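# Place yellow sponge on desk with blue foam block

## Task

Set the yellow sponge down directly on the surface of a desk that carries a blue foam block, not on top of any other object there. If no desk in the room carries a blue foam block, put the sponge fully inside the tote near the door instead, with no part of it overhanging the tote's rim. Every foam block must stay exactly where it was and keep its orientation, nothing new may end up on the floor, and the cartons must remain standing upright on their desks. The robot must not topple or finish leaning. The outcome must hold on its own; anything that stays in place only because the robot supports it does not count.

## Robot and tools

Robot: a Hello Robot Stretch 4 with one arm. It has an omni-wheel base, a lift riding a mast, an arm that telescopes forward, a three-joint wrist and a two-finger gripper. It stands about 1.6 m tall, and the base rim lies within 0.23 m of the base origin. Cameras: head_camera, head_left_camera, head_right_camera (fisheye) and wrist_camera.

Frames: the base frame sits on the floor below the base centre, with x forward, y left and z up. hand_pose is reported in this frame and marks a point between the open fingertips; with all wrist joints at zero its axes line up with the base axes. Its printed position may be slightly wrong. The odometry frame is where the base frame was when the scene began.

execute_actions: argument "actions" is a list holding exactly one action, or none (an empty list only returns state and images). Optional "cameras" picks which images come back: omitted, null or ["all"] gives all; [] gives none; an unknown name refuses the call. An action contains "base", "joints" or both, optionally with "pace" and "contact_limits"; alternatively it is {"end_of_arm": "enable_torque"} by itself. Base and joint motions begin together and may finish at different moments.
- "base" holds exactly one relative move, measured from where the base last reported itself: {"translate_m": d} drives straight, forward positive, -2 to 2 m; {"strafe_m": d} slides sideways, left positive, -2 to 2 m; {"rotate_rad": d} spins in place, counter-clockwise from above positive, -3.2 to 3.2 rad.
- "joints" is one object of absolute targets keyed by joint name (not offsets): lift_m 0 to 1.2; arm_m 0 to 0.55 (extension forward); wrist_yaw_rad -1.134 to 4.276 (0 points forward, positive turns left, 3.14 is folded back, beyond 3.4 the arm may interfere); wrist_pitch_rad -1.117 to 4.259 (0 level, 1.57 pointing down); wrist_roll_rad -1.117 to 4.259 (0 keeps fingers at equal height, positive turns clockwise viewed from behind); gripper_m -0.038 to 0.141, the fingertip gap in metres, negative means the fingers press together. Done tolerances: ±0.004 for lift, arm and gripper, ±0.02 for yaw and roll, ±0.05 for pitch. Joint targets outside range get clipped and reported; any other bad value or unknown key rejects the call with no motion.
- "pace": "slow", "default", "fast" or "max". Base speed limits are 0.1, 0.3, 0.4, 0.6 m/s and 1, 2, 3, 4 rad/s respectively, further reduced when lift_m exceeds 0.2 (down to 0.3 m/s and 1 rad/s at 1.2). One action runs at most 15 s.
- "contact_limits": only {"arm_m": value}, 0 (gentlest) to 0.75 (firmest), default 0.5; the arm halts when it pushes harder.
- {"end_of_arm": "enable_torque"} reactivates any wrist or gripper motor that shut off, which then holds its current position.
Joints or base left out of an action may keep driving toward earlier targets without showing it in status. If a result reports a stop, the remaining execute_actions, wait and finished_scene calls in that same reply are skipped.

wait: {"seconds": 0 to 10}; commands nothing and returns state and images. zoom_image: {"camera": name, "region": [x0, y0, x1, y1]} in pixels from the top-left of that camera's latest full image, at most 504 by 504. finished_scene: {"scene": current scene number}; irreversible, ends the scene after the last command settles and reports success. Answering without a tool call ends everything.

Results: lidar_m lists 12 distances in metres from the base origin, each a 30-degree sector, first straight ahead, then counter-clockwise (4th left, 7th behind, 10th right); "-" means nothing seen or closer than 0.25 m. It spans roughly 0.15 m up to robot height, so tabletops register; it may miss glass, thin legs and things behind. wrist_depth_mm is a 7 by 7 grid of median depths (100 to 2000 mm) from top left, "-" for invalid; the robot's body can appear. base_odometry counts wheel rotation, so slip looks like travel; heading runs -3.142 to 3.142, left positive. When turned_by_wheels and turned_by_imu differ by over about 0.1 rad, suspect a collision or slip; heading error is roughly their difference. base_tilt gives forward and right lean in degrees with a fixed bias up to about 1.5. base_status and joint_status: "done", "off_target" (stopped short, may still push), "contact_stop_at_<key>" (blocked; that part goes slack), "limit_stop_at_<name>", "time_out", "torque_fault" (wrist/gripper motor limp until enable_torque). on_its_own covers things not commanded; "held at" is the held target, not the position. "limit_stop_at_tilt" means a lean above 6 degrees, leaving lift, arm and wheels slack and unresponsive. "limit_stop_at_own_body" blocks self-collision, likely with pitch below -0.2 and roll below -0.4 or above 4; move away from the body. motor_effort is percent of maximum, positive toward higher joint values, peak in brackets, with fixed bias and noise; for wheel_0, wheel_1, wheel_2 positive turns the base right. A load in a level gripper shifts wrist_pitch_rad effort away from 0.

Gripping: command gripper_m below the object's width; squeezing more pulls it toward the wrist by up to a third of the shortfall. Neither the reading nor "done" proves a grasp; at targets of 0 or above a firm hold shows in gripper_m effort. Fingertips stuck on a surface: raise the lift. To unfold at scene start, send lift_m 0.4 with wrist_yaw_rad 0 together.

Avoid: turning or driving with over 1 kg held and arm_m above 0.2, especially at fast paces; steady pushes or pulls with a high gripper or high contact limit; pressing the gripper into things (torque faults); drops, slams and hard hits. Objects can occasionally be nudged by outside forces. The sim keeps running while you think, holding the last command. Camera calibration (K, distortion, T_world_to_cam mapping base frame to camera, pos_world) is given per camera with small errors, larger for the wrist camera on an extended arm.

Each tool is called after ">>>" as name(argument=value, ...) on one line, values as JSON.

## Session

>>> execute_actions(actions=[])

Scene clock: 0.00 s.
base_odometry: x=+0.000 y=+0.000 heading=+0.000 (m, m, rad; odometry frame)
turned_by_wheels: +0.000 (rad since the last result)
turned_by_imu: +0.000 (rad since the last result)
base_tilt: forward=-0.4 right=+0.4 (deg)
lidar_m: 1.24 1.53 2.06 2.06 1.25 1.24 1.35 2.02 1.06 1.08 1.31 1.21
base_status: not commanded
joint_positions: lift_m=+0.217 arm_m=+0.000 wrist_yaw_rad=+3.220 wrist_pitch_rad=+0.014 wrist_roll_rad=+0.011 gripper_m=+0.057
joint_status: not commanded
motor_effort: lift_m=+17 arm_m=+0 wrist_yaw_rad=+0 wrist_pitch_rad=-6 wrist_roll_rad=-1 gripper_m=-1 wheel_0=+0 wheel_1=+0 wheel_2=+0 (%)
hand_pose: x=-0.1233 y=+0.0646 z=+0.3910 quat_wxyz=(-0.039, -0.007, +0.005, +0.999) (m; base frame)
wrist_depth_mm: - 134 134 1921 1661 1537 1576 / - - 134 1983 1661 1576 1499 / - 110 134 1756 1708 1576 1499 / 138 135 167 1808 1756 1576 1537 / 210 - - 1808 1708 1576 1537 / 218 1366 196 1464 202 1336 1499 / 220 878 960 110 946 1025 1042
pictures: head_camera, head_left_camera, head_right_camera, wrist_camera
Images, in order (width x height): head_camera 420x560, head_left_camera 420x672, head_right_camera 420x672, wrist_camera 616x392.

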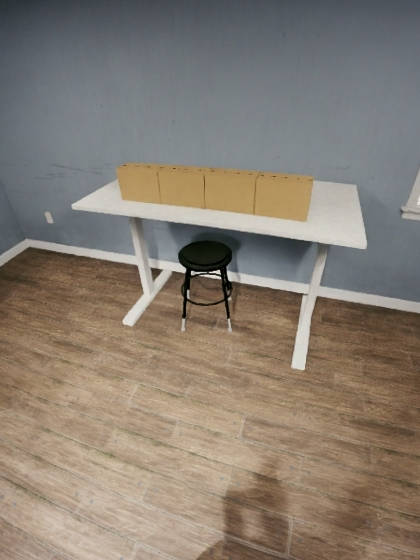

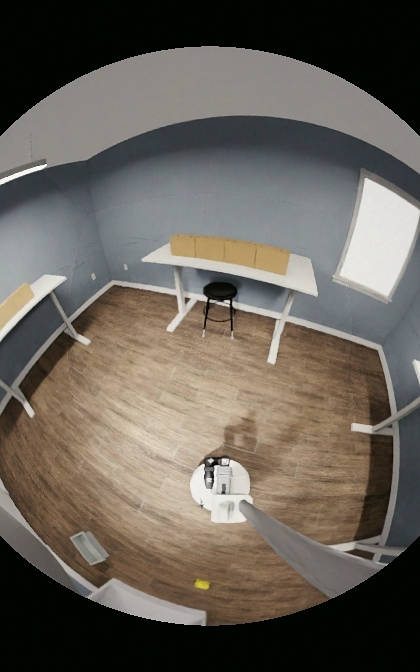

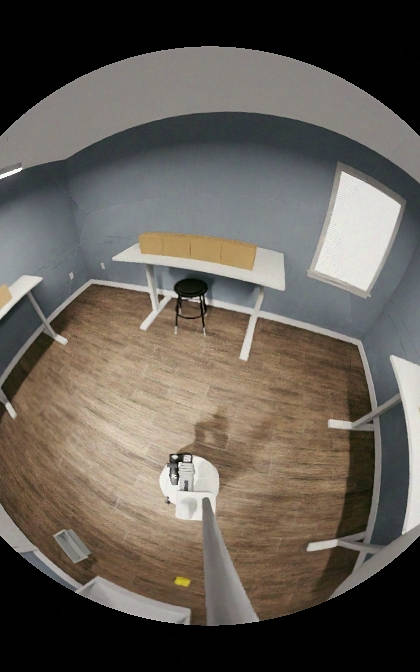

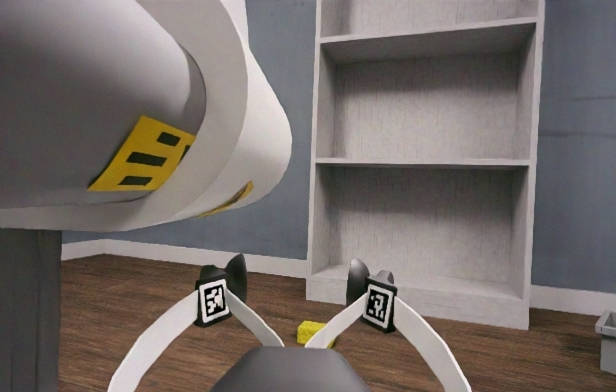

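>>> execute_actions(actions=[{"base":{"rotate_rad":1.57},"joints":{"lift_m":0.4},"pace":"fast"}])

>>> execute_actions(actions=[{"base":{"rotate_rad":1.57},"joints":{"wrist_yaw_rad":0},"pace":"fast"}])

Scene clock: 2.17 s.
base_odometry: x=+0.000 y=+0.000 heading=+1.570 (m, m, rad; odometry frame)
turned_by_wheels: +1.570 (rad since the last result)
turned_by_imu: +1.547 (rad since the last result)
base_tilt: forward=-0.5 right=+0.4 (deg)
lidar_m: 2.03 1.21 1.26 1.33 1.25 1.12 1.10 1.35 1.23 1.24 1.49 2.02
base_status: done
joint_positions: lift_m=+0.400 arm_m=+0.000 wrist_yaw_rad=+3.220 wrist_pitch_rad=+0.014 wrist_roll_rad=+0.011 gripper_m=+0.057
joint_status: all done
motor_effort: lift_m=+20(21) arm_m=+0(0) wrist_yaw_rad=+0(0) wrist_pitch_rad=-6(6) wrist_roll_rad=+0(1) gripper_m=-2(1) wheel_0=+0(6) wheel_1=+1(5) wheel_2=+1(7) (%)
hand_pose: x=-0.1233 y=+0.0646 z=+0.5741 quat_wxyz=(-0.039, -0.007, +0.005, +0.999) (m; base frame)
wrist_depth_mm: - 134 134 - 1921 1808 1708 / - - 134 1464 1336 1255 1205 / - 110 135 1661 1921 1756 1618 / 138 136 167 - - 1863 1708 / 211 - - - 1983 1863 1708 / 218 1983 196 - 202 1756 1661 / 220 1281 1366 110 1336 1430 1366
pictures: head_camera, head_left_camera, head_right_camera, wrist_camera
camera_calibration (this result's frames):
wrist_camera: T_world_to_cam=[[-0.0392939, 0.999116, 0.0149517, -0.0869443], [0.0363121, 0.0163811, -0.999206, 0.631113], [-0.998568, -0.0387198, -0.0369237, 0.12483], [0, 0, 0, 1]] pos_world=[0.0983174, 0.0813624, 0.636521]
Images, in order (width x height): head_camera 420x560, head_left_camera 420x672, head_right_camera 420x672, wrist_camera 616x392.

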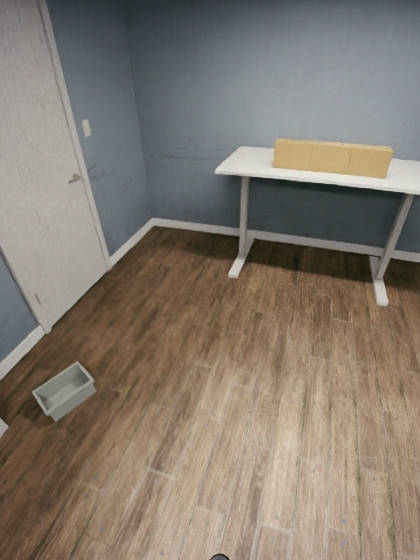

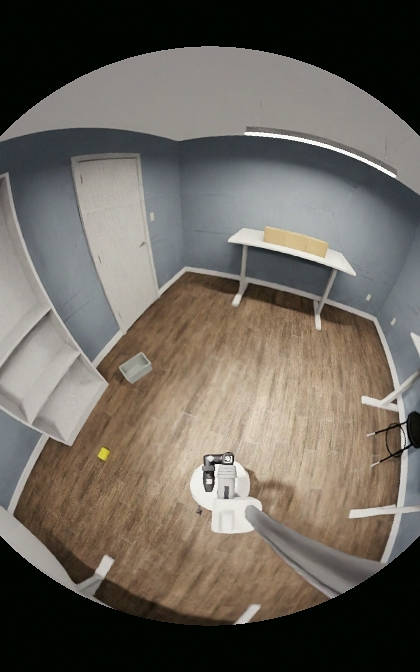

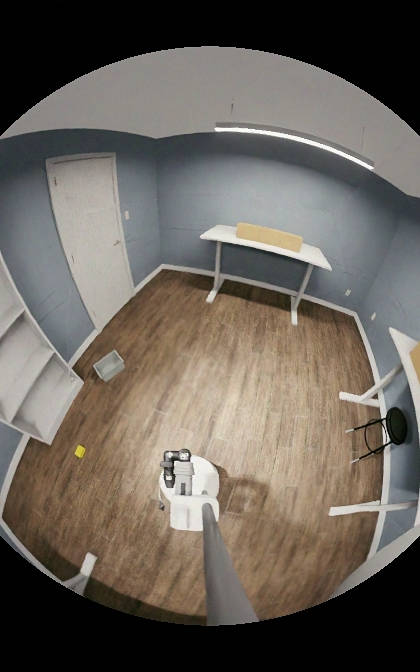

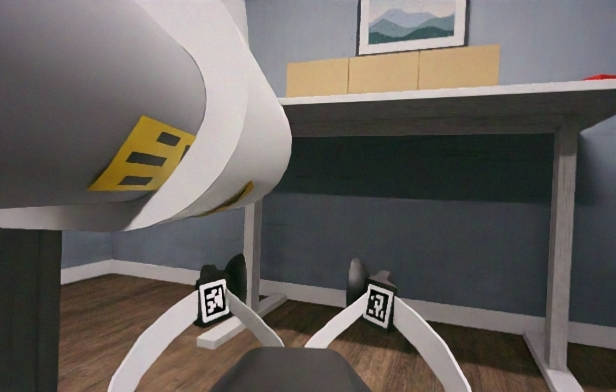

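Scene clock: 4.57 s.
base_odometry: x=+0.000 y=+0.000 heading=+3.140 (m, m, rad; odometry frame)
turned_by_wheels: +1.570 (rad since the last result)
turned_by_imu: +1.547 (rad since the last result)
base_tilt: forward=-0.5 right=+0.6 (deg)
lidar_m: 1.32 1.24 1.08 1.11 1.37 1.23 1.27 1.56 2.02 2.04 1.21 1.20
base_status: done
joint_positions: lift_m=+0.400 arm_m=+0.000 wrist_yaw_rad=+0.001 wrist_pitch_rad=+0.014 wrist_roll_rad=+0.011 gripper_m=+0.057
joint_status: all done
motor_effort: lift_m=+19(20) arm_m=+0(0) wrist_yaw_rad=-2(8) wrist_pitch_rad=-7(7) wrist_roll_rad=-1(1) gripper_m=-3(3) wheel_0=+0(3) wheel_1=+0(6) wheel_2=+1(8) (%)
hand_pose: x=+0.4596 y=-0.0872 z=+0.5742 quat_wxyz=(+1.000, +0.006, +0.007, +0.000) (m; base frame)
wrist_depth_mm: 1921 1808 1661 1430 1336 1255 1229 / 1921 1808 1661 1430 1366 1281 1255 / 1983 1808 1661 1464 1366 1308 1255 / 1921 1808 1661 1430 1366 1281 1255 / 1921 1863 1708 1430 1366 1308 1229 / 1863 1756 195 1430 202 1308 1281 / 1308 1229 1397 110 1138 1182 1255
pictures: head_camera, head_left_camera, head_right_camera, wrist_camera
camera_calibration (this result's frames):
wrist_camera: T_world_to_cam=[[-0.0383609, -0.999152, 0.0149526, -0.0871054], [-0.0374843, -0.0135143, -0.999206, 0.643821], [0.998561, -0.0388909, -0.0369341, -0.21687], [0, 0, 0, 1]] pos_world=[0.23735, -0.086765, 0.636602]
Images, in order (width x height): head_camera 420x560, head_left_camera 420x672, head_right_camera 420x672, wrist_camera 616x392.

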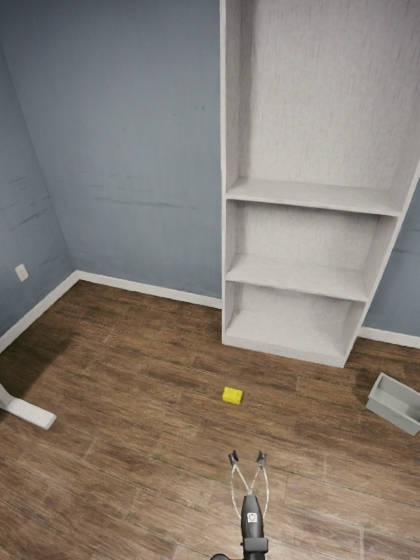

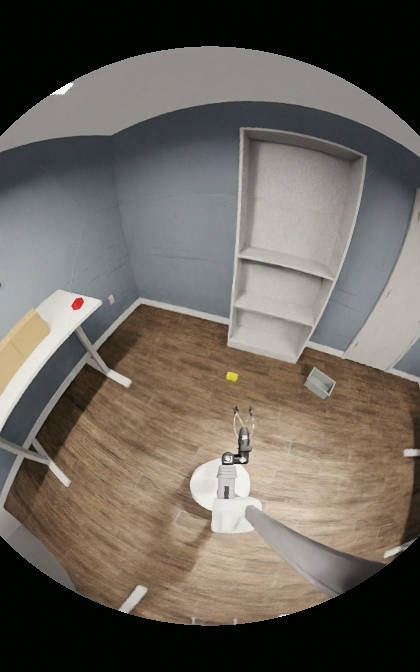

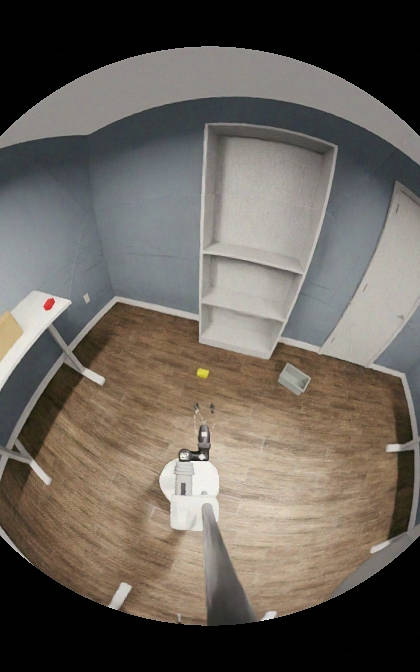

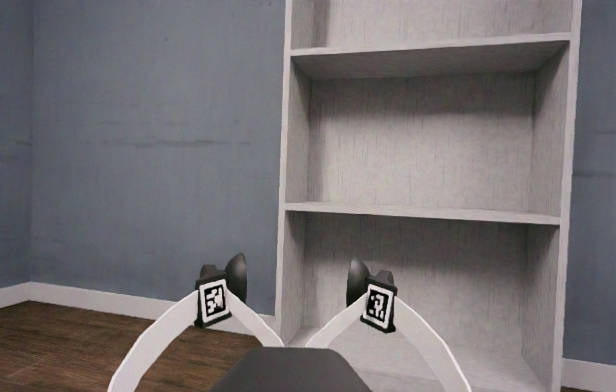

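>>> zoom_image(camera="head_camera", region=[190, 360, 280, 480])

>>> execute_actions(actions=[{"base":{"translate_m":0.45},"joints":{"wrist_pitch_rad":1.57,"gripper_m":0.13,"lift_m":0.35},"pace":"fast"}])

Region (190, 360, 280, 480) of head_camera's 420x560 image, scaled by 4.200, with more detail than that image has; it fills the left 378 columns of this view, and the rest is white.

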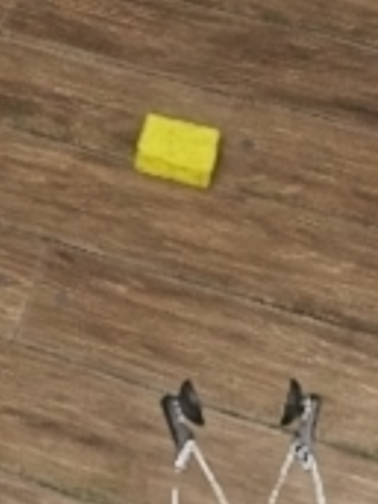

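Scene clock: 7.50 s.
base_odometry: x=-0.450 y=+0.001 heading=+3.140 (m, m, rad; odometry frame)
turned_by_wheels: +0.000 (rad since the last result)
turned_by_imu: +0.000 (rad since the last result)
base_tilt: forward=-0.3 right=+0.7 (deg)
lidar_m: 0.86 1.49 0.94 0.94 1.17 1.68 1.98 2.55 2.17 2.20 0.95 0.90
base_status: done
joint_positions: lift_m=+0.350 arm_m=+0.000 wrist_yaw_rad=+0.000 wrist_pitch_rad=+1.570 wrist_roll_rad=+0.011 gripper_m=+0.130
joint_status: all done
motor_effort: lift_m=+16(17) arm_m=+0(0) wrist_yaw_rad=+0(1) wrist_pitch_rad=+1(4) wrist_roll_rad=-1(1) gripper_m=+2(3) wheel_0=+0(6) wheel_1=+0(4) wheel_2=+0(12) (%)
hand_pose: x=+0.1714 y=-0.0874 z=+0.2399 quat_wxyz=(+0.707, +0.004, +0.707, -0.004) (m; base frame)
wrist_depth_mm: 466 466 466 469 469 473 473 / 462 466 469 469 473 477 477 / 466 469 469 473 473 477 480 / 466 466 469 469 477 477 480 / 466 262 256 314 473 480 480 / 255 253 254 255 257 477 477 / 253 253 254 110 268 480 484
pictures: head_camera, head_left_camera, head_right_camera, wrist_camera
camera_calibration (this result's frames):
wrist_camera: T_world_to_cam=[[0.0143431, -0.999129, 0.0391853, -0.108183], [-0.999648, -0.0134544, 0.0228493, 0.218721], [-0.0223022, -0.0394993, -0.998971, 0.464278], [0, 0, 0, 1]] pos_world=[0.230551, -0.0868076, 0.463042]
Images, in order (width x height): head_camera 420x560, head_left_camera 420x672, head_right_camera 420x672, wrist_camera 616x392.

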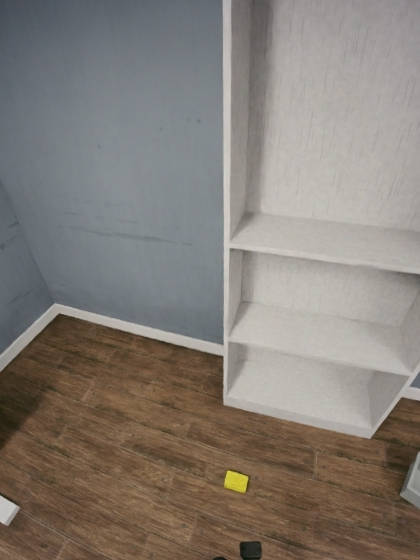

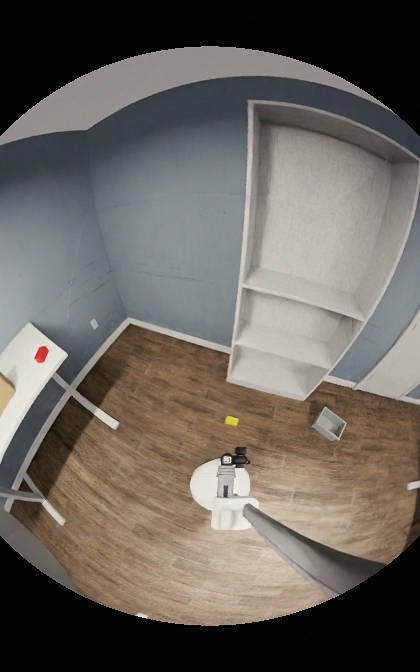

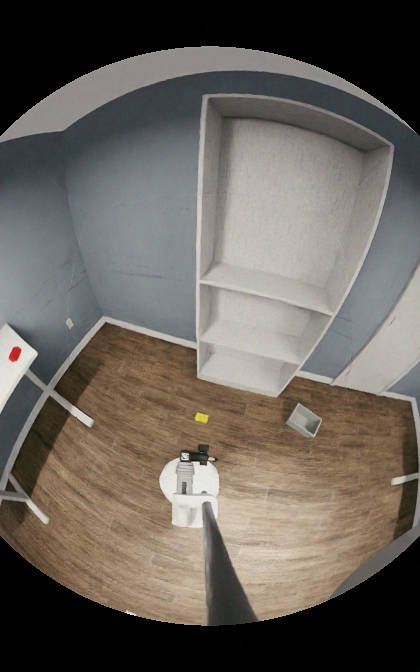

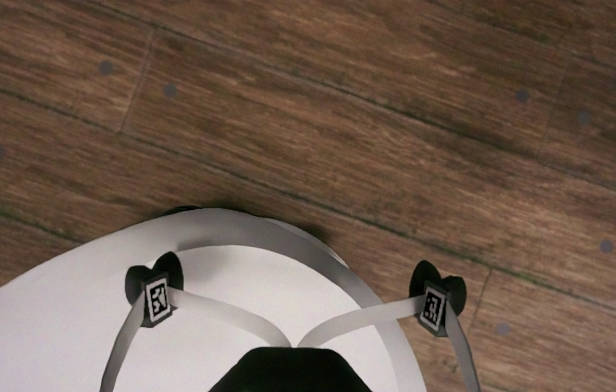

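>>> execute_actions(actions=[{"base":{"strafe_m":-0.02},"joints":{"arm_m":0.3,"lift_m":0.3},"pace":"fast"}], cameras=["head_camera","wrist_camera"])

Scene clock: 9.63 s.
base_odometry: x=-0.450 y=+0.021 heading=+3.140 (m, m, rad; odometry frame)
turned_by_wheels: +0.000 (rad since the last result)
turned_by_imu: +0.001 (rad since the last result)
base_tilt: forward=-0.3 right=+0.5 (deg)
lidar_m: 0.89 1.49 0.99 0.96 1.15 1.70 1.97 2.44 2.14 2.19 0.91 0.87
base_status: done
joint_positions: lift_m=+0.300 arm_m=+0.299 wrist_yaw_rad=+0.000 wrist_pitch_rad=+1.570 wrist_roll_rad=+0.011 gripper_m=+0.130
joint_status: all done
motor_effort: lift_m=+16(14) arm_m=+7(12) wrist_yaw_rad=+0(0) wrist_pitch_rad=+0(2) wrist_roll_rad=-1(1) gripper_m=+2(1) wheel_0=-1(11) wheel_1=+1(6) wheel_2=+0(1) (%)
hand_pose: x=+0.4699 y=-0.0874 z=+0.1899 quat_wxyz=(+0.707, +0.004, +0.707, -0.004) (m; base frame)
wrist_depth_mm: 413 413 415 418 421 421 421 / 415 413 415 418 421 421 421 / 413 415 418 418 421 421 424 / 415 415 418 418 421 424 427 / 413 418 418 421 421 424 424 / 415 418 421 424 421 424 424 / 418 421 418 110 424 424 427
pictures: head_camera, wrist_camera
camera_calibration (this result's frames):
wrist_camera: T_world_to_cam=[[0.0145588, -0.999126, 0.0391832, -0.110608], [-0.999642, -0.0136646, 0.0229928, 0.518245], [-0.0224373, -0.0395039, -0.998967, 0.421076], [0, 0, 0, 1]] pos_world=[0.529118, -0.0867951, 0.413059]
Images, in order (width x height): head_camera 420x560, wrist_camera 616x392.

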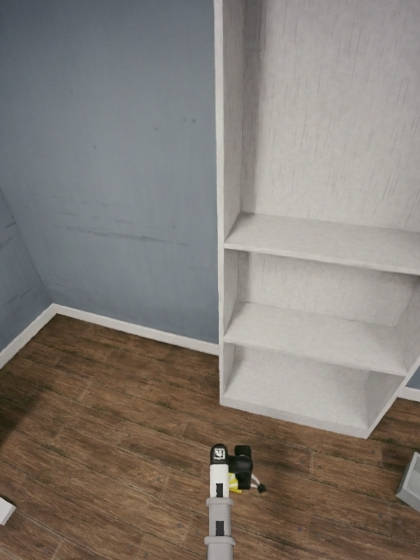

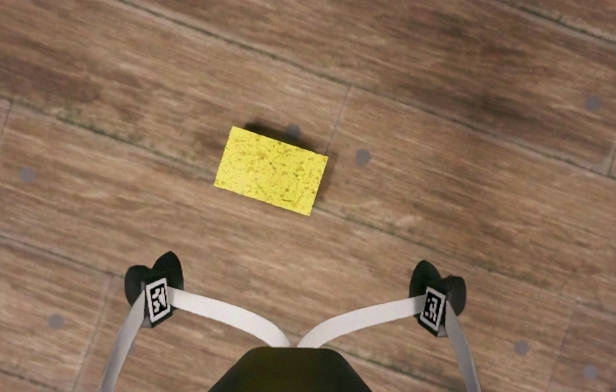

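>>> execute_actions(actions=[{"base":{"strafe_m":0.019},"joints":{"arm_m":0.378,"lift_m":0.2,"wrist_roll_rad":0.31,"gripper_m":0.141},"pace":"fast"}], cameras=["head_camera","wrist_camera"])

Scene clock: 11.47 s.
base_odometry: x=-0.450 y=+0.002 heading=+3.140 (m, m, rad; odometry frame)
turned_by_wheels: +0.000 (rad since the last result)
turned_by_imu: +0.001 (rad since the last result)
base_tilt: forward=-0.4 right=+0.5 (deg)
lidar_m: 0.89 1.47 0.94 0.95 1.19 1.70 1.98 2.49 2.17 2.20 0.93 0.87
base_status: done
joint_positions: lift_m=+0.200 arm_m=+0.377 wrist_yaw_rad=+0.000 wrist_pitch_rad=+1.570 wrist_roll_rad=+0.309 gripper_m=+0.141
joint_status: all done
motor_effort: lift_m=+15(16) arm_m=+7(6) wrist_yaw_rad=+0(0) wrist_pitch_rad=+0(1) wrist_roll_rad=+1(7) gripper_m=+0(1) wheel_0=+1(10) wheel_1=+1(8) wheel_2=+0(2) (%)
hand_pose: x=+0.5479 y=-0.0874 z=+0.0899 quat_wxyz=(+0.699, +0.109, +0.698, -0.109) (m; base frame)
wrist_depth_mm: 312 314 315 315 317 319 319 / 314 314 317 317 319 319 319 / 314 315 317 319 319 320 320 / 317 315 319 319 319 320 322 / 315 315 297 273 320 320 322 / 315 317 273 274 320 322 322 / 317 317 319 110 320 322 324
pictures: head_camera, wrist_camera
camera_calibration (this result's frames):
wrist_camera: T_world_to_cam=[[-0.279677, -0.959305, 0.0389246, 0.0569005], [-0.959526, 0.280677, 0.0230473, 0.602257], [-0.0330346, -0.0309034, -0.998976, 0.329495], [0, 0, 0, 1]] pos_world=[0.60468, -0.104272, 0.313062]
Images, in order (width x height): head_camera 420x560, wrist_camera 616x392.

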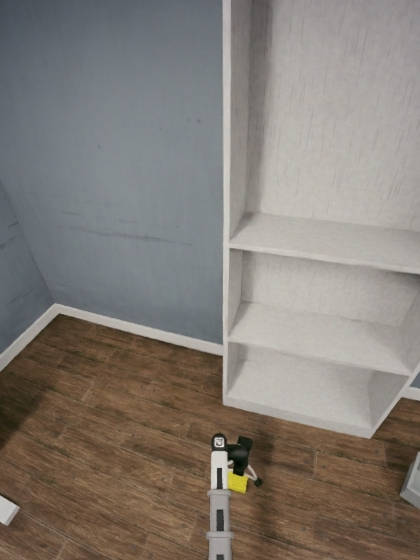

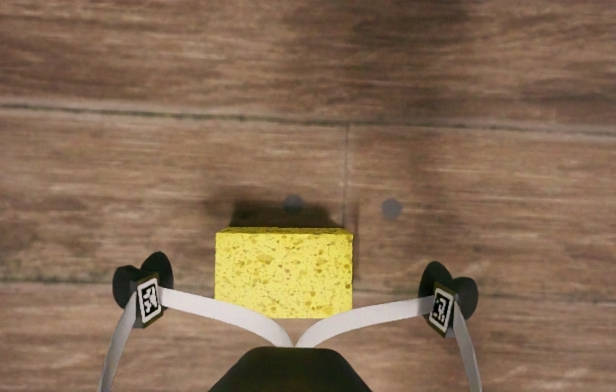

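>>> execute_actions(actions=[{"joints":{"lift_m":0.135}}], cameras=["wrist_camera"])

>>> execute_actions(actions=[{"joints":{"gripper_m":0.04}}], cameras=["wrist_camera"])

>>> execute_actions(actions=[{"joints":{"lift_m":0.3},"pace":"fast"}], cameras=["wrist_camera","head_camera"])

Scene clock: 13.10 s.
base_odometry: x=-0.450 y=+0.002 heading=+3.140 (m, m, rad; odometry frame)
turned_by_wheels: +0.000 (rad since the last result)
turned_by_imu: +0.001 (rad since the last result)
base_tilt: forward=-0.2 right=+0.6 (deg)
lidar_m: 0.90 1.48 0.95 0.94 1.16 1.71 2.01 2.49 2.16 2.17 0.93 0.88
base_status: not commanded
joint_positions: lift_m=+0.135 arm_m=+0.377 wrist_yaw_rad=+0.000 wrist_pitch_rad=+1.570 wrist_roll_rad=+0.309 gripper_m=+0.141
joint_status: all done
motor_effort: lift_m=+15(16) arm_m=+7(7) wrist_yaw_rad=+0(0) wrist_pitch_rad=+0(0) wrist_roll_rad=+1(1) gripper_m=+1(1) wheel_0=+2(2) wheel_1=+1(1) wheel_2=+0(0) (%)
hand_pose: x=+0.5479 y=-0.0874 z=+0.0249 quat_wxyz=(+0.699, +0.109, +0.698, -0.109) (m; base frame)
wrist_depth_mm: 248 249 251 251 252 253 253 / 248 249 251 252 253 253 254 / 249 250 252 252 253 255 254 / 250 250 252 252 253 254 255 / 250 251 208 208 253 254 256 / 251 252 207 208 216 256 257 / 251 252 252 110 255 256 256
pictures: wrist_camera
camera_calibration (this result's frames):
wrist_camera: T_world_to_cam=[[-0.279677, -0.959305, 0.0389247, 0.05943], [-0.959526, 0.280677, 0.0230474, 0.603757], [-0.0330347, -0.0309034, -0.998976, 0.264589], [0, 0, 0, 1]] pos_world=[0.604682, -0.104272, 0.248089]
Images, in order (width x height): wrist_camera 616x392.

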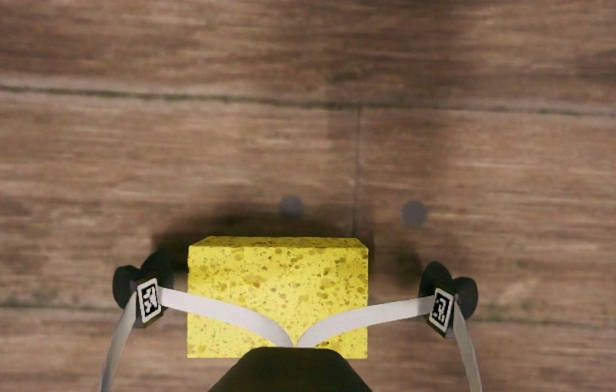

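Scene clock: 15.10 s.
base_odometry: x=-0.450 y=+0.002 heading=+3.140 (m, m, rad; odometry frame)
turned_by_wheels: +0.000 (rad since the last result)
turned_by_imu: +0.001 (rad since the last result)
base_tilt: forward=-0.4 right=+0.4 (deg)
lidar_m: 0.90 1.45 0.92 0.94 1.20 1.70 1.97 2.47 2.15 2.20 0.93 0.86
base_status: not commanded
joint_positions: lift_m=+0.135 arm_m=+0.377 wrist_yaw_rad=+0.000 wrist_pitch_rad=+1.570 wrist_roll_rad=+0.309 gripper_m=+0.041
joint_status: all done
motor_effort: lift_m=+15(15) arm_m=+7(7) wrist_yaw_rad=+0(0) wrist_pitch_rad=+0(0) wrist_roll_rad=+0(0) gripper_m=-23(23) wheel_0=+2(2) wheel_1=+1(1) wheel_2=+0(0) (%)
hand_pose: x=+0.5479 y=-0.0874 z=+0.0249 quat_wxyz=(+0.699, +0.109, +0.698, -0.109) (m; base frame)
wrist_depth_mm: 249 249 250 251 252 253 253 / 249 250 251 251 253 253 254 / 250 250 251 252 252 253 255 / 250 251 252 252 253 254 255 / 250 251 233 198 253 255 255 / 251 179 190 191 191 255 256 / 252 254 191 110 255 255 257
pictures: wrist_camera
camera_calibration (this result's frames):
wrist_camera: T_world_to_cam=[[-0.279677, -0.959305, 0.0389247, 0.0594301], [-0.959526, 0.280677, 0.0230474, 0.603757], [-0.0330347, -0.0309034, -0.998976, 0.264589], [0, 0, 0, 1]] pos_world=[0.604682, -0.104272, 0.248089]
Images, in order (width x height): wrist_camera 616x392.

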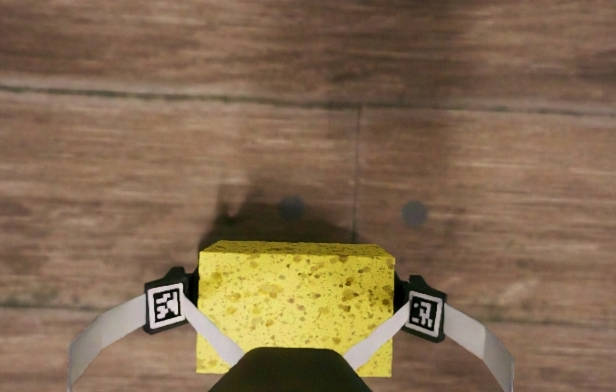

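Scene clock: 16.53 s.
base_odometry: x=-0.450 y=+0.002 heading=+3.140 (m, m, rad; odometry frame)
turned_by_wheels: +0.000 (rad since the last result)
turned_by_imu: +0.001 (rad since the last result)
base_tilt: forward=-0.4 right=+0.4 (deg)
lidar_m: 0.90 1.47 0.94 0.93 1.18 1.68 1.98 2.44 2.17 2.19 0.91 0.90
base_status: not commanded
joint_positions: lift_m=+0.300 arm_m=+0.377 wrist_yaw_rad=+0.000 wrist_pitch_rad=+1.570 wrist_roll_rad=+0.309 gripper_m=+0.041
joint_status: all done
motor_effort: lift_m=+20(22) arm_m=+7(7) wrist_yaw_rad=-1(0) wrist_pitch_rad=+0(0) wrist_roll_rad=+1(1) gripper_m=-23(24) wheel_0=+2(2) wheel_1=+1(1) wheel_2=+0(0) (%)
hand_pose: x=+0.5479 y=-0.0874 z=+0.1895 quat_wxyz=(+0.699, +0.109, +0.698, -0.109) (m; base frame)
wrist_depth_mm: 413 413 415 418 415 418 418 / 413 418 415 418 418 421 424 / 415 415 415 421 421 421 424 / 413 418 418 421 421 421 424 / 415 418 233 198 421 424 424 / 415 179 191 191 191 424 424 / 418 418 191 110 424 424 427
pictures: head_camera, wrist_camera
camera_calibration (this result's frames):
wrist_camera: T_world_to_cam=[[-0.279676, -0.959305, 0.0389368, 0.053018], [-0.959525, 0.280677, 0.023089, 0.599946], [-0.0330781, -0.0309034, -0.998975, 0.429031], [0, 0, 0, 1]] pos_world=[0.604683, -0.104272, 0.412675]
Images, in order (width x height): head_camera 420x560, wrist_camera 616x392.

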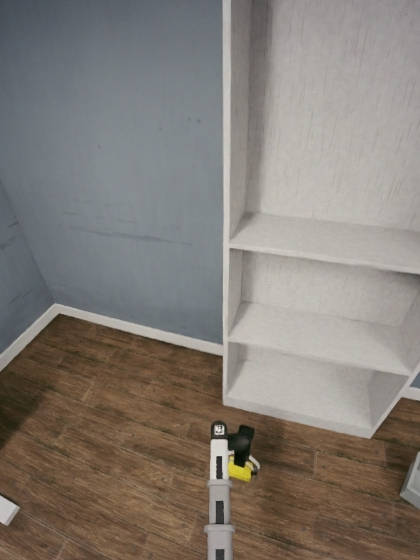

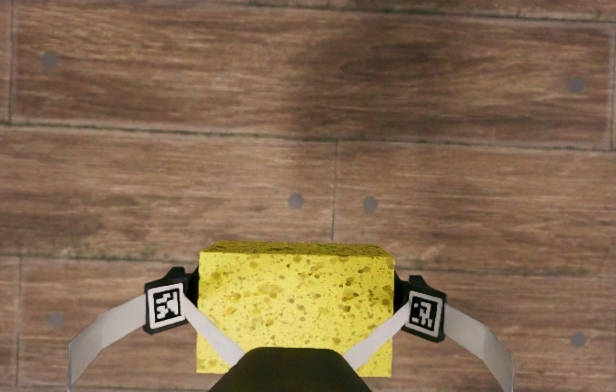

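>>> execute_actions(actions=[{"base":{"rotate_rad":1.57},"joints":{"arm_m":0.1,"wrist_roll_rad":0},"pace":"fast"}])

Scene clock: 18.60 s.
base_odometry: x=-0.450 y=+0.002 heading=-1.573 (m, m, rad; odometry frame)
turned_by_wheels: +1.570 (rad since the last result)
turned_by_imu: +1.548 (rad since the last result)
base_tilt: forward=-0.4 right=+0.6 (deg)
lidar_m: 0.94 1.15 1.69 1.70 2.10 2.20 2.32 0.93 0.88 0.89 1.48 0.92
base_status: done
joint_positions: lift_m=+0.300 arm_m=+0.101 wrist_yaw_rad=+0.000 wrist_pitch_rad=+1.570 wrist_roll_rad=+0.000 gripper_m=+0.041
joint_status: all done
motor_effort: lift_m=+20(20) arm_m=-7(12) wrist_yaw_rad=+0(1) wrist_pitch_rad=-1(0) wrist_roll_rad=-3(7) gripper_m=-24(24) wheel_0=+1(6) wheel_1=+2(7) wheel_2=+0(7) (%)
hand_pose: x=+0.2723 y=-0.0874 z=+0.1895 quat_wxyz=(+0.707, +0.000, +0.707, +0.000) (m; base frame)
wrist_depth_mm: 413 415 415 418 418 424 424 / 415 415 418 421 421 424 427 / 415 415 415 418 421 424 424 / 415 418 418 421 421 424 427 / 418 418 233 198 424 424 427 / 415 179 191 191 191 424 427 / 418 258 190 110 424 427 427
pictures: head_camera, head_left_camera, head_right_camera, wrist_camera
camera_calibration (this result's frames):
wrist_camera: T_world_to_cam=[[0.0253759, -0.99891, 0.039187, -0.110645], [-0.99943, -0.0244778, 0.0232305, 0.319676], [-0.0222459, -0.0397542, -0.998962, 0.416212], [0, 0, 0, 1]] pos_world=[0.331561, -0.0861528, 0.41269]
Images, in order (width x height): head_camera 420x560, head_left_camera 420x672, head_right_camera 420x672, wrist_camera 616x392.

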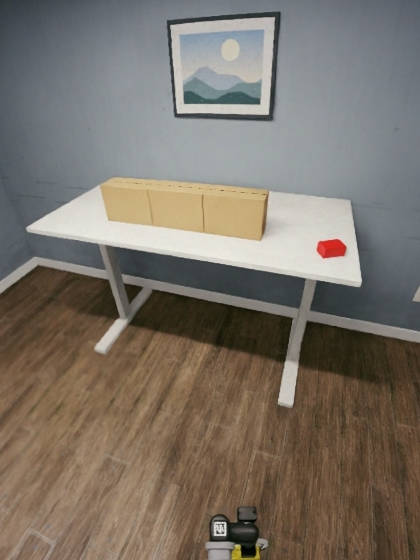

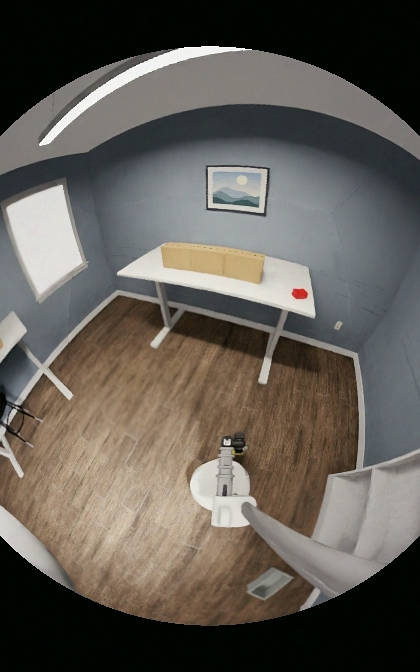

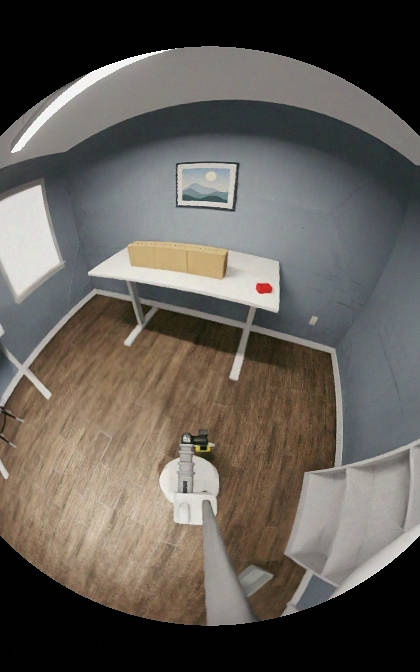

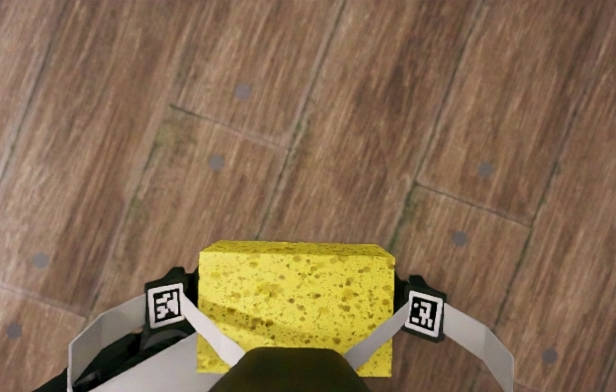

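>>> execute_actions(actions=[{"base":{"rotate_rad":-0.31},"joints":{"arm_m":0.0,"lift_m":0.2},"pace":"fast"}], cameras=["head_camera"])

>>> execute_actions(actions=[{"base":{"translate_m":0.4},"joints":{"lift_m":1.15,"wrist_pitch_rad":0.3},"pace":"fast"}])

Scene clock: 20.93 s.
base_odometry: x=-0.450 y=+0.002 heading=-1.883 (m, m, rad; odometry frame)
turned_by_wheels: -0.310 (rad since the last result)
turned_by_imu: -0.304 (rad since the last result)
base_tilt: forward=-0.3 right=+0.5 (deg)
lidar_m: 0.94 1.01 1.41 1.67 1.81 2.36 3.01 0.96 0.91 0.89 0.94 1.75
base_status: done
joint_positions: lift_m=+0.263 arm_m=+0.065 wrist_yaw_rad=+0.001 wrist_pitch_rad=+1.563 wrist_roll_rad=+0.001 gripper_m=+0.040
joint_status: lift_m limit_stop_at_own_body (moved -0.036 of -0.100); arm_m limit_stop_at_own_body (moved -0.037 of -0.101)
on_its_own: lift_m is slack since a limit_stop_at_own_body (your +0.200 is given up); arm_m is slack since a limit_stop_at_own_body (your +0.000 is given up)
motor_effort: lift_m=+18(19) arm_m=+0(8) wrist_yaw_rad=-3(4) wrist_pitch_rad=+21(22) wrist_roll_rad=-4(4) gripper_m=-22(25) wheel_0=+0(5) wheel_1=+1(7) wheel_2=-2(6) (%)
hand_pose: x=+0.2379 y=-0.0874 z=+0.1531 quat_wxyz=(+0.710, +0.000, +0.704, +0.000) (m; base frame)
wrist_depth_mm: 379 382 384 387 389 389 392 / 379 382 384 384 387 389 392 / 382 382 384 384 389 389 389 / 382 379 384 387 387 389 392 / 382 382 225 192 387 389 392 / 379 179 190 190 190 387 392 / 218 200 189 110 387 389 389
pictures: head_camera
Images, in order (width x height): head_camera 420x560.

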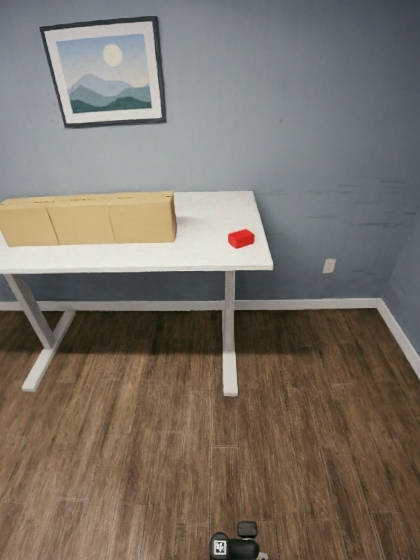

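not run: a stop came earlier in this reply.

>>> execute_actions(actions=[{"base":{"translate_m":0.35},"joints":{"lift_m":1.15,"arm_m":0.07},"pace":"fast"}])

Scene clock: 24.40 s.
base_odometry: x=-0.557 y=-0.331 heading=-1.883 (m, m, rad; odometry frame)
turned_by_wheels: +0.000 (rad since the last result)
turned_by_imu: +0.000 (rad since the last result)
base_tilt: forward=-0.4 right=+0.4 (deg)
lidar_m: 0.60 0.63 0.89 1.70 1.74 2.84 3.40 1.22 0.96 0.88 1.28 0.63
base_status: done
joint_positions: lift_m=+1.150 arm_m=+0.069 wrist_yaw_rad=+0.000 wrist_pitch_rad=+1.570 wrist_roll_rad=+0.001 gripper_m=+0.041
joint_status: all done
motor_effort: lift_m=+20(23) arm_m=+7(5) wrist_yaw_rad=+0(3) wrist_pitch_rad=+0(20) wrist_roll_rad=-2(3) gripper_m=-24(23) wheel_0=-1(5) wheel_1=-2(5) wheel_2=-1(13) (%)
hand_pose: x=+0.2399 y=-0.0874 z=+1.0395 quat_wxyz=(+0.707, +0.000, +0.707, +0.000) (m; base frame)
wrist_depth_mm: 1255 1281 1281 1281 1308 1281 1308 / 1255 1281 1308 1281 1308 1281 1308 / 1281 1281 1308 1308 1281 1308 1308 / 1281 1281 1281 1308 1281 1336 1308 / 1281 1308 232 198 1308 1308 1308 / 1281 179 190 191 191 1308 1308 / 1281 1281 190 110 1336 1308 1229
pictures: head_camera, head_left_camera, head_right_camera, wrist_camera
camera_calibration (this result's frames):
wrist_camera: T_world_to_cam=[[0.0254063, -0.998909, 0.0391874, -0.143138], [-0.99943, -0.0245089, 0.0232135, 0.267551], [-0.0222278, -0.0397548, -0.998962, 1.26458], [0, 0, 0, 1]] pos_world=[0.299144, -0.0861509, 1.26267]
Images, in order (width x height): head_camera 420x560, head_left_camera 420x672, head_right_camera 420x672, wrist_camera 616x392.

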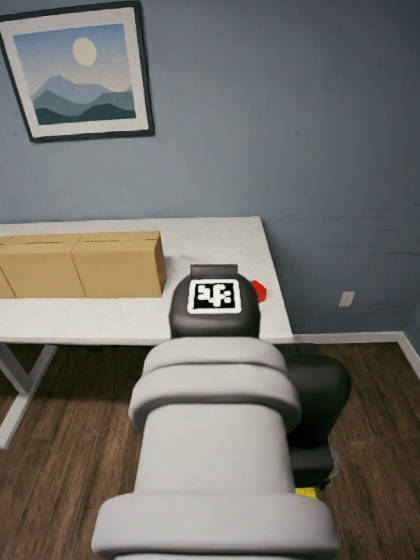

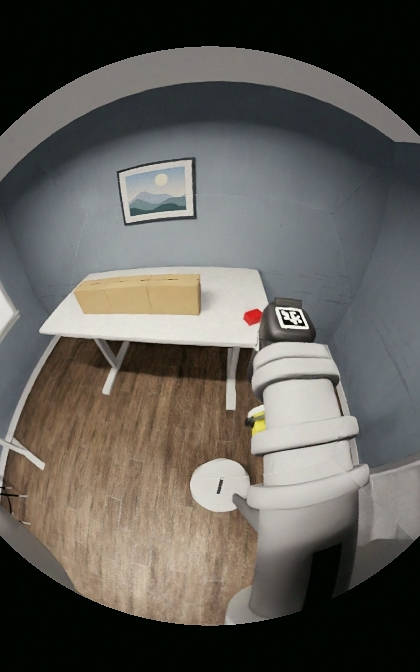

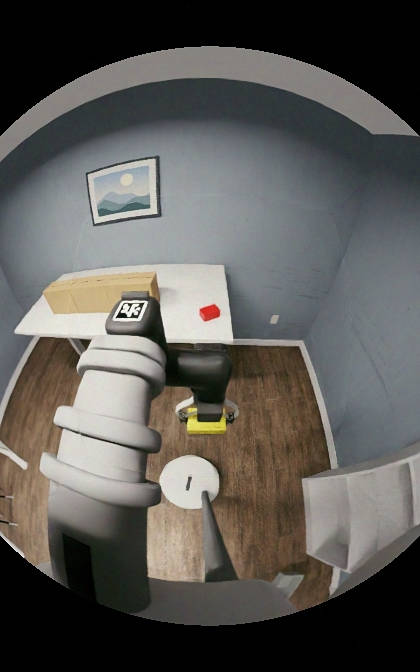

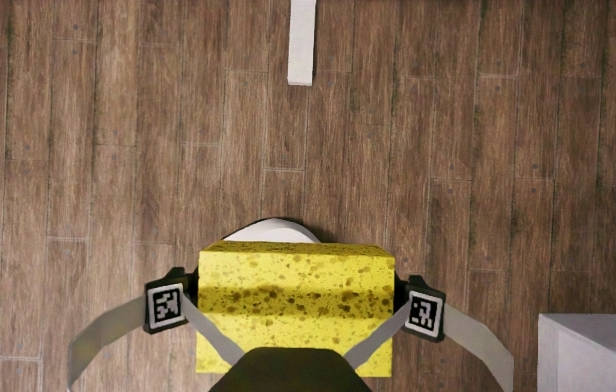

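>>> execute_actions(actions=[{"base":{"translate_m":0.28},"joints":{"lift_m":1.2,"wrist_pitch_rad":0.25,"wrist_yaw_rad":1.3},"pace":"fast"}], cameras=["head_camera","wrist_camera","head_left_camera"])

Scene clock: 27.30 s.
base_odometry: x=-0.643 y=-0.598 heading=-1.883 (m, m, rad; odometry frame)
turned_by_wheels: +0.000 (rad since the last result)
turned_by_imu: +0.001 (rad since the last result)
base_tilt: forward=-0.4 right=+0.6 (deg)
lidar_m: 0.31 0.34 0.49 1.36 1.79 2.61 3.76 1.32 0.97 1.22 1.28 0.34
base_status: done
joint_positions: lift_m=+1.198 arm_m=+0.069 wrist_yaw_rad=+1.300 wrist_pitch_rad=+0.252 wrist_roll_rad=+0.000 gripper_m=+0.041
joint_status: all done
joint sent to its limit — the command would take lift_m past its upper limit, so that joint was sent only as far as its limit.
motor_effort: lift_m=+20(20) arm_m=+7(7) wrist_yaw_rad=+1(6) wrist_pitch_rad=-8(13) wrist_roll_rad=-2(3) gripper_m=-24(24) wheel_0=-2(7) wheel_1=-1(4) wheel_2=+2(7) (%)
hand_pose: x=+0.3988 y=+0.2457 z=+1.3046 quat_wxyz=(+0.790, -0.076, +0.100, +0.600) (m; base frame)
wrist_depth_mm: - - - - 1537 1060 809 / - - - - 1576 1078 809 / - - - - 1576 1060 831 / - - - - 1576 1078 854 / - - 232 198 1229 1098 842 / - 179 190 191 191 904 842 / 1983 - 191 110 399 415 723
pictures: head_camera, head_left_camera, wrist_camera
camera_calibration (this result's frames):
wrist_camera: T_world_to_cam=[[0.953943, -0.298026, 0.0342629, -0.360854], [-0.0496081, -0.269359, -0.961761, 1.3947], [0.295858, 0.915765, -0.271738, 0.235776], [0, 0, 0, 1]] pos_world=[0.343666, 0.0522154, 1.4178]
Images, in order (width x height): head_camera 420x560, head_left_camera 420x672, wrist_camera 616x392.

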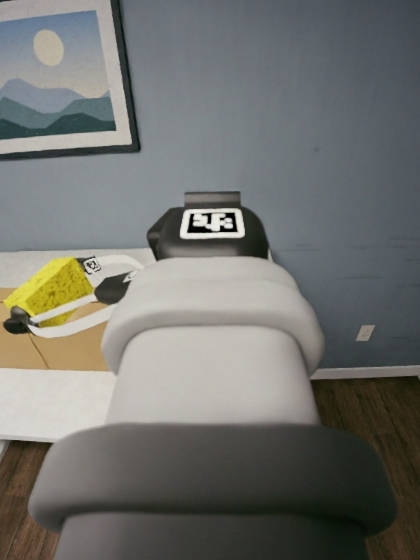

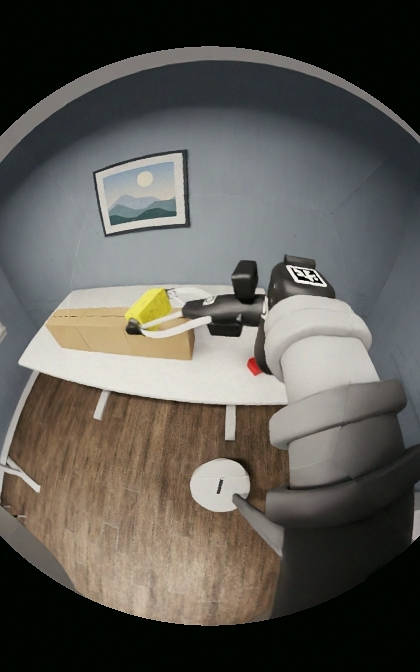

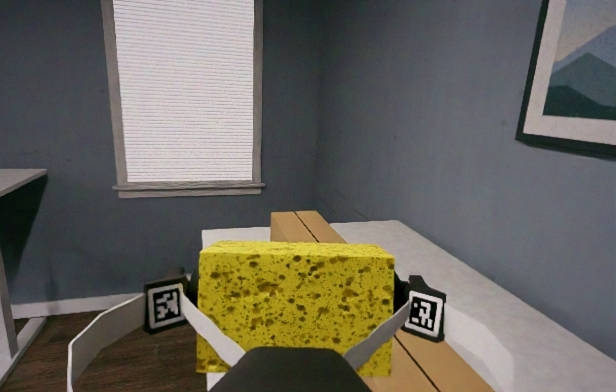

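>>> execute_actions(actions=[{"joints":{"arm_m":0.42,"wrist_yaw_rad":1.45},"pace":"fast"}], cameras=["wrist_camera","head_left_camera"])

Scene clock: 29.37 s.
base_odometry: x=-0.643 y=-0.598 heading=-1.883 (m, m, rad; odometry frame)
turned_by_wheels: +0.000 (rad since the last result)
turned_by_imu: +0.001 (rad since the last result)
base_tilt: forward=-0.4 right=+0.4 (deg)
lidar_m: 0.30 0.35 0.49 1.40 1.78 2.56 3.76 1.32 0.99 1.21 1.28 0.35
base_status: not commanded
joint_positions: lift_m=+1.198 arm_m=+0.419 wrist_yaw_rad=+1.450 wrist_pitch_rad=+0.252 wrist_roll_rad=+0.000 gripper_m=+0.041
joint_status: all done
motor_effort: lift_m=+20(20) arm_m=+7(13) wrist_yaw_rad=+0(4) wrist_pitch_rad=-7(8) wrist_roll_rad=-1(2) gripper_m=-24(24) wheel_0=-1(2) wheel_1=-1(1) wheel_2=+2(2) (%)
hand_pose: x=+0.7102 y=+0.2668 z=+1.3046 quat_wxyz=(+0.743, -0.083, +0.094, +0.658) (m; base frame)
wrist_depth_mm: - - - - 1205 707 521 / - - - - 1205 707 517 / - - - - 1229 707 521 / - - - - 1229 732 549 / - - 232 198 1025 741 539 / - 179 190 191 191 661 544 / 1921 402 190 110 640 647 544
pictures: head_left_camera, wrist_camera
camera_calibration (this result's frames):
wrist_camera: T_world_to_cam=[[0.987805, -0.15184, 0.0344237, -0.714886], [-0.00852793, -0.273535, -0.961824, 1.38791], [0.155459, 0.949802, -0.271494, 0.214692], [0, 0, 0, 1]] pos_world=[0.684629, 0.0671774, 1.41782]
Images, in order (width x height): head_left_camera 420x672, wrist_camera 616x392.

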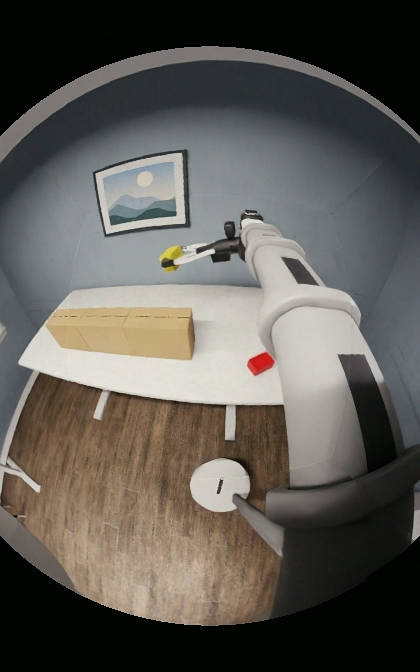

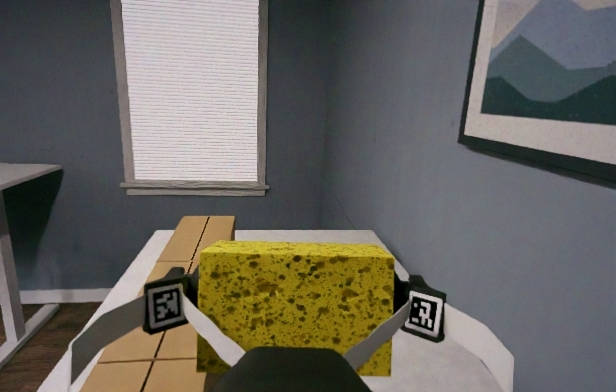

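>>> execute_actions(actions=[{"joints":{"arm_m":0.45,"wrist_pitch_rad":0.62},"pace":"fast"}], cameras=["wrist_camera","head_left_camera"])

Scene clock: 30.63 s.
base_odometry: x=-0.643 y=-0.598 heading=-1.883 (m, m, rad; odometry frame)
turned_by_wheels: +0.000 (rad since the last result)
turned_by_imu: +0.001 (rad since the last result)
base_tilt: forward=-0.4 right=+0.4 (deg)
lidar_m: 0.31 0.34 0.45 1.34 1.77 2.56 3.73 1.34 0.95 1.23 1.30 0.33
base_status: not commanded
joint_positions: lift_m=+1.198 arm_m=+0.449 wrist_yaw_rad=+1.450 wrist_pitch_rad=+0.622 wrist_roll_rad=+0.000 gripper_m=+0.041
joint_status: all done
motor_effort: lift_m=+20(20) arm_m=+7(9) wrist_yaw_rad=+1(1) wrist_pitch_rad=-5(6) wrist_roll_rad=-2(1) gripper_m=-24(23) wheel_0=-1(1) wheel_1=-1(1) wheel_2=+1(1) (%)
hand_pose: x=+0.7347 y=+0.2223 z=+1.2087 quat_wxyz=(+0.713, -0.203, +0.229, +0.631) (m; base frame)
wrist_depth_mm: - - - - 1160 699 508 / - - 1078 1281 1160 699 512 / - 564 723 960 960 707 517 / - 427 676 759 768 707 517 / 574 355 232 198 627 640 521 / 301 179 190 191 191 544 512 / 257 266 191 110 449 452 477
pictures: head_left_camera, wrist_camera
camera_calibration (this result's frames):
wrist_camera: T_world_to_cam=[[0.98957, -0.13733, 0.0435008, -0.75809], [-0.0481484, -0.599917, -0.798612, 1.18803], [0.13577, 0.788188, -0.600272, 0.674843], [0, 0, 0, 1]] pos_world=[0.715761, 0.0767068, 1.38684]
Images, in order (width x height): head_left_camera 420x672, wrist_camera 616x392.

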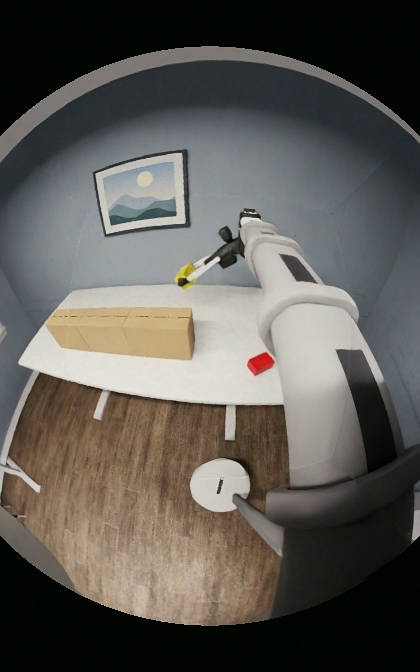

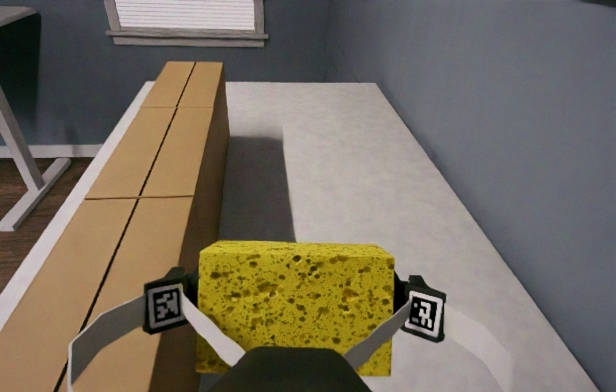

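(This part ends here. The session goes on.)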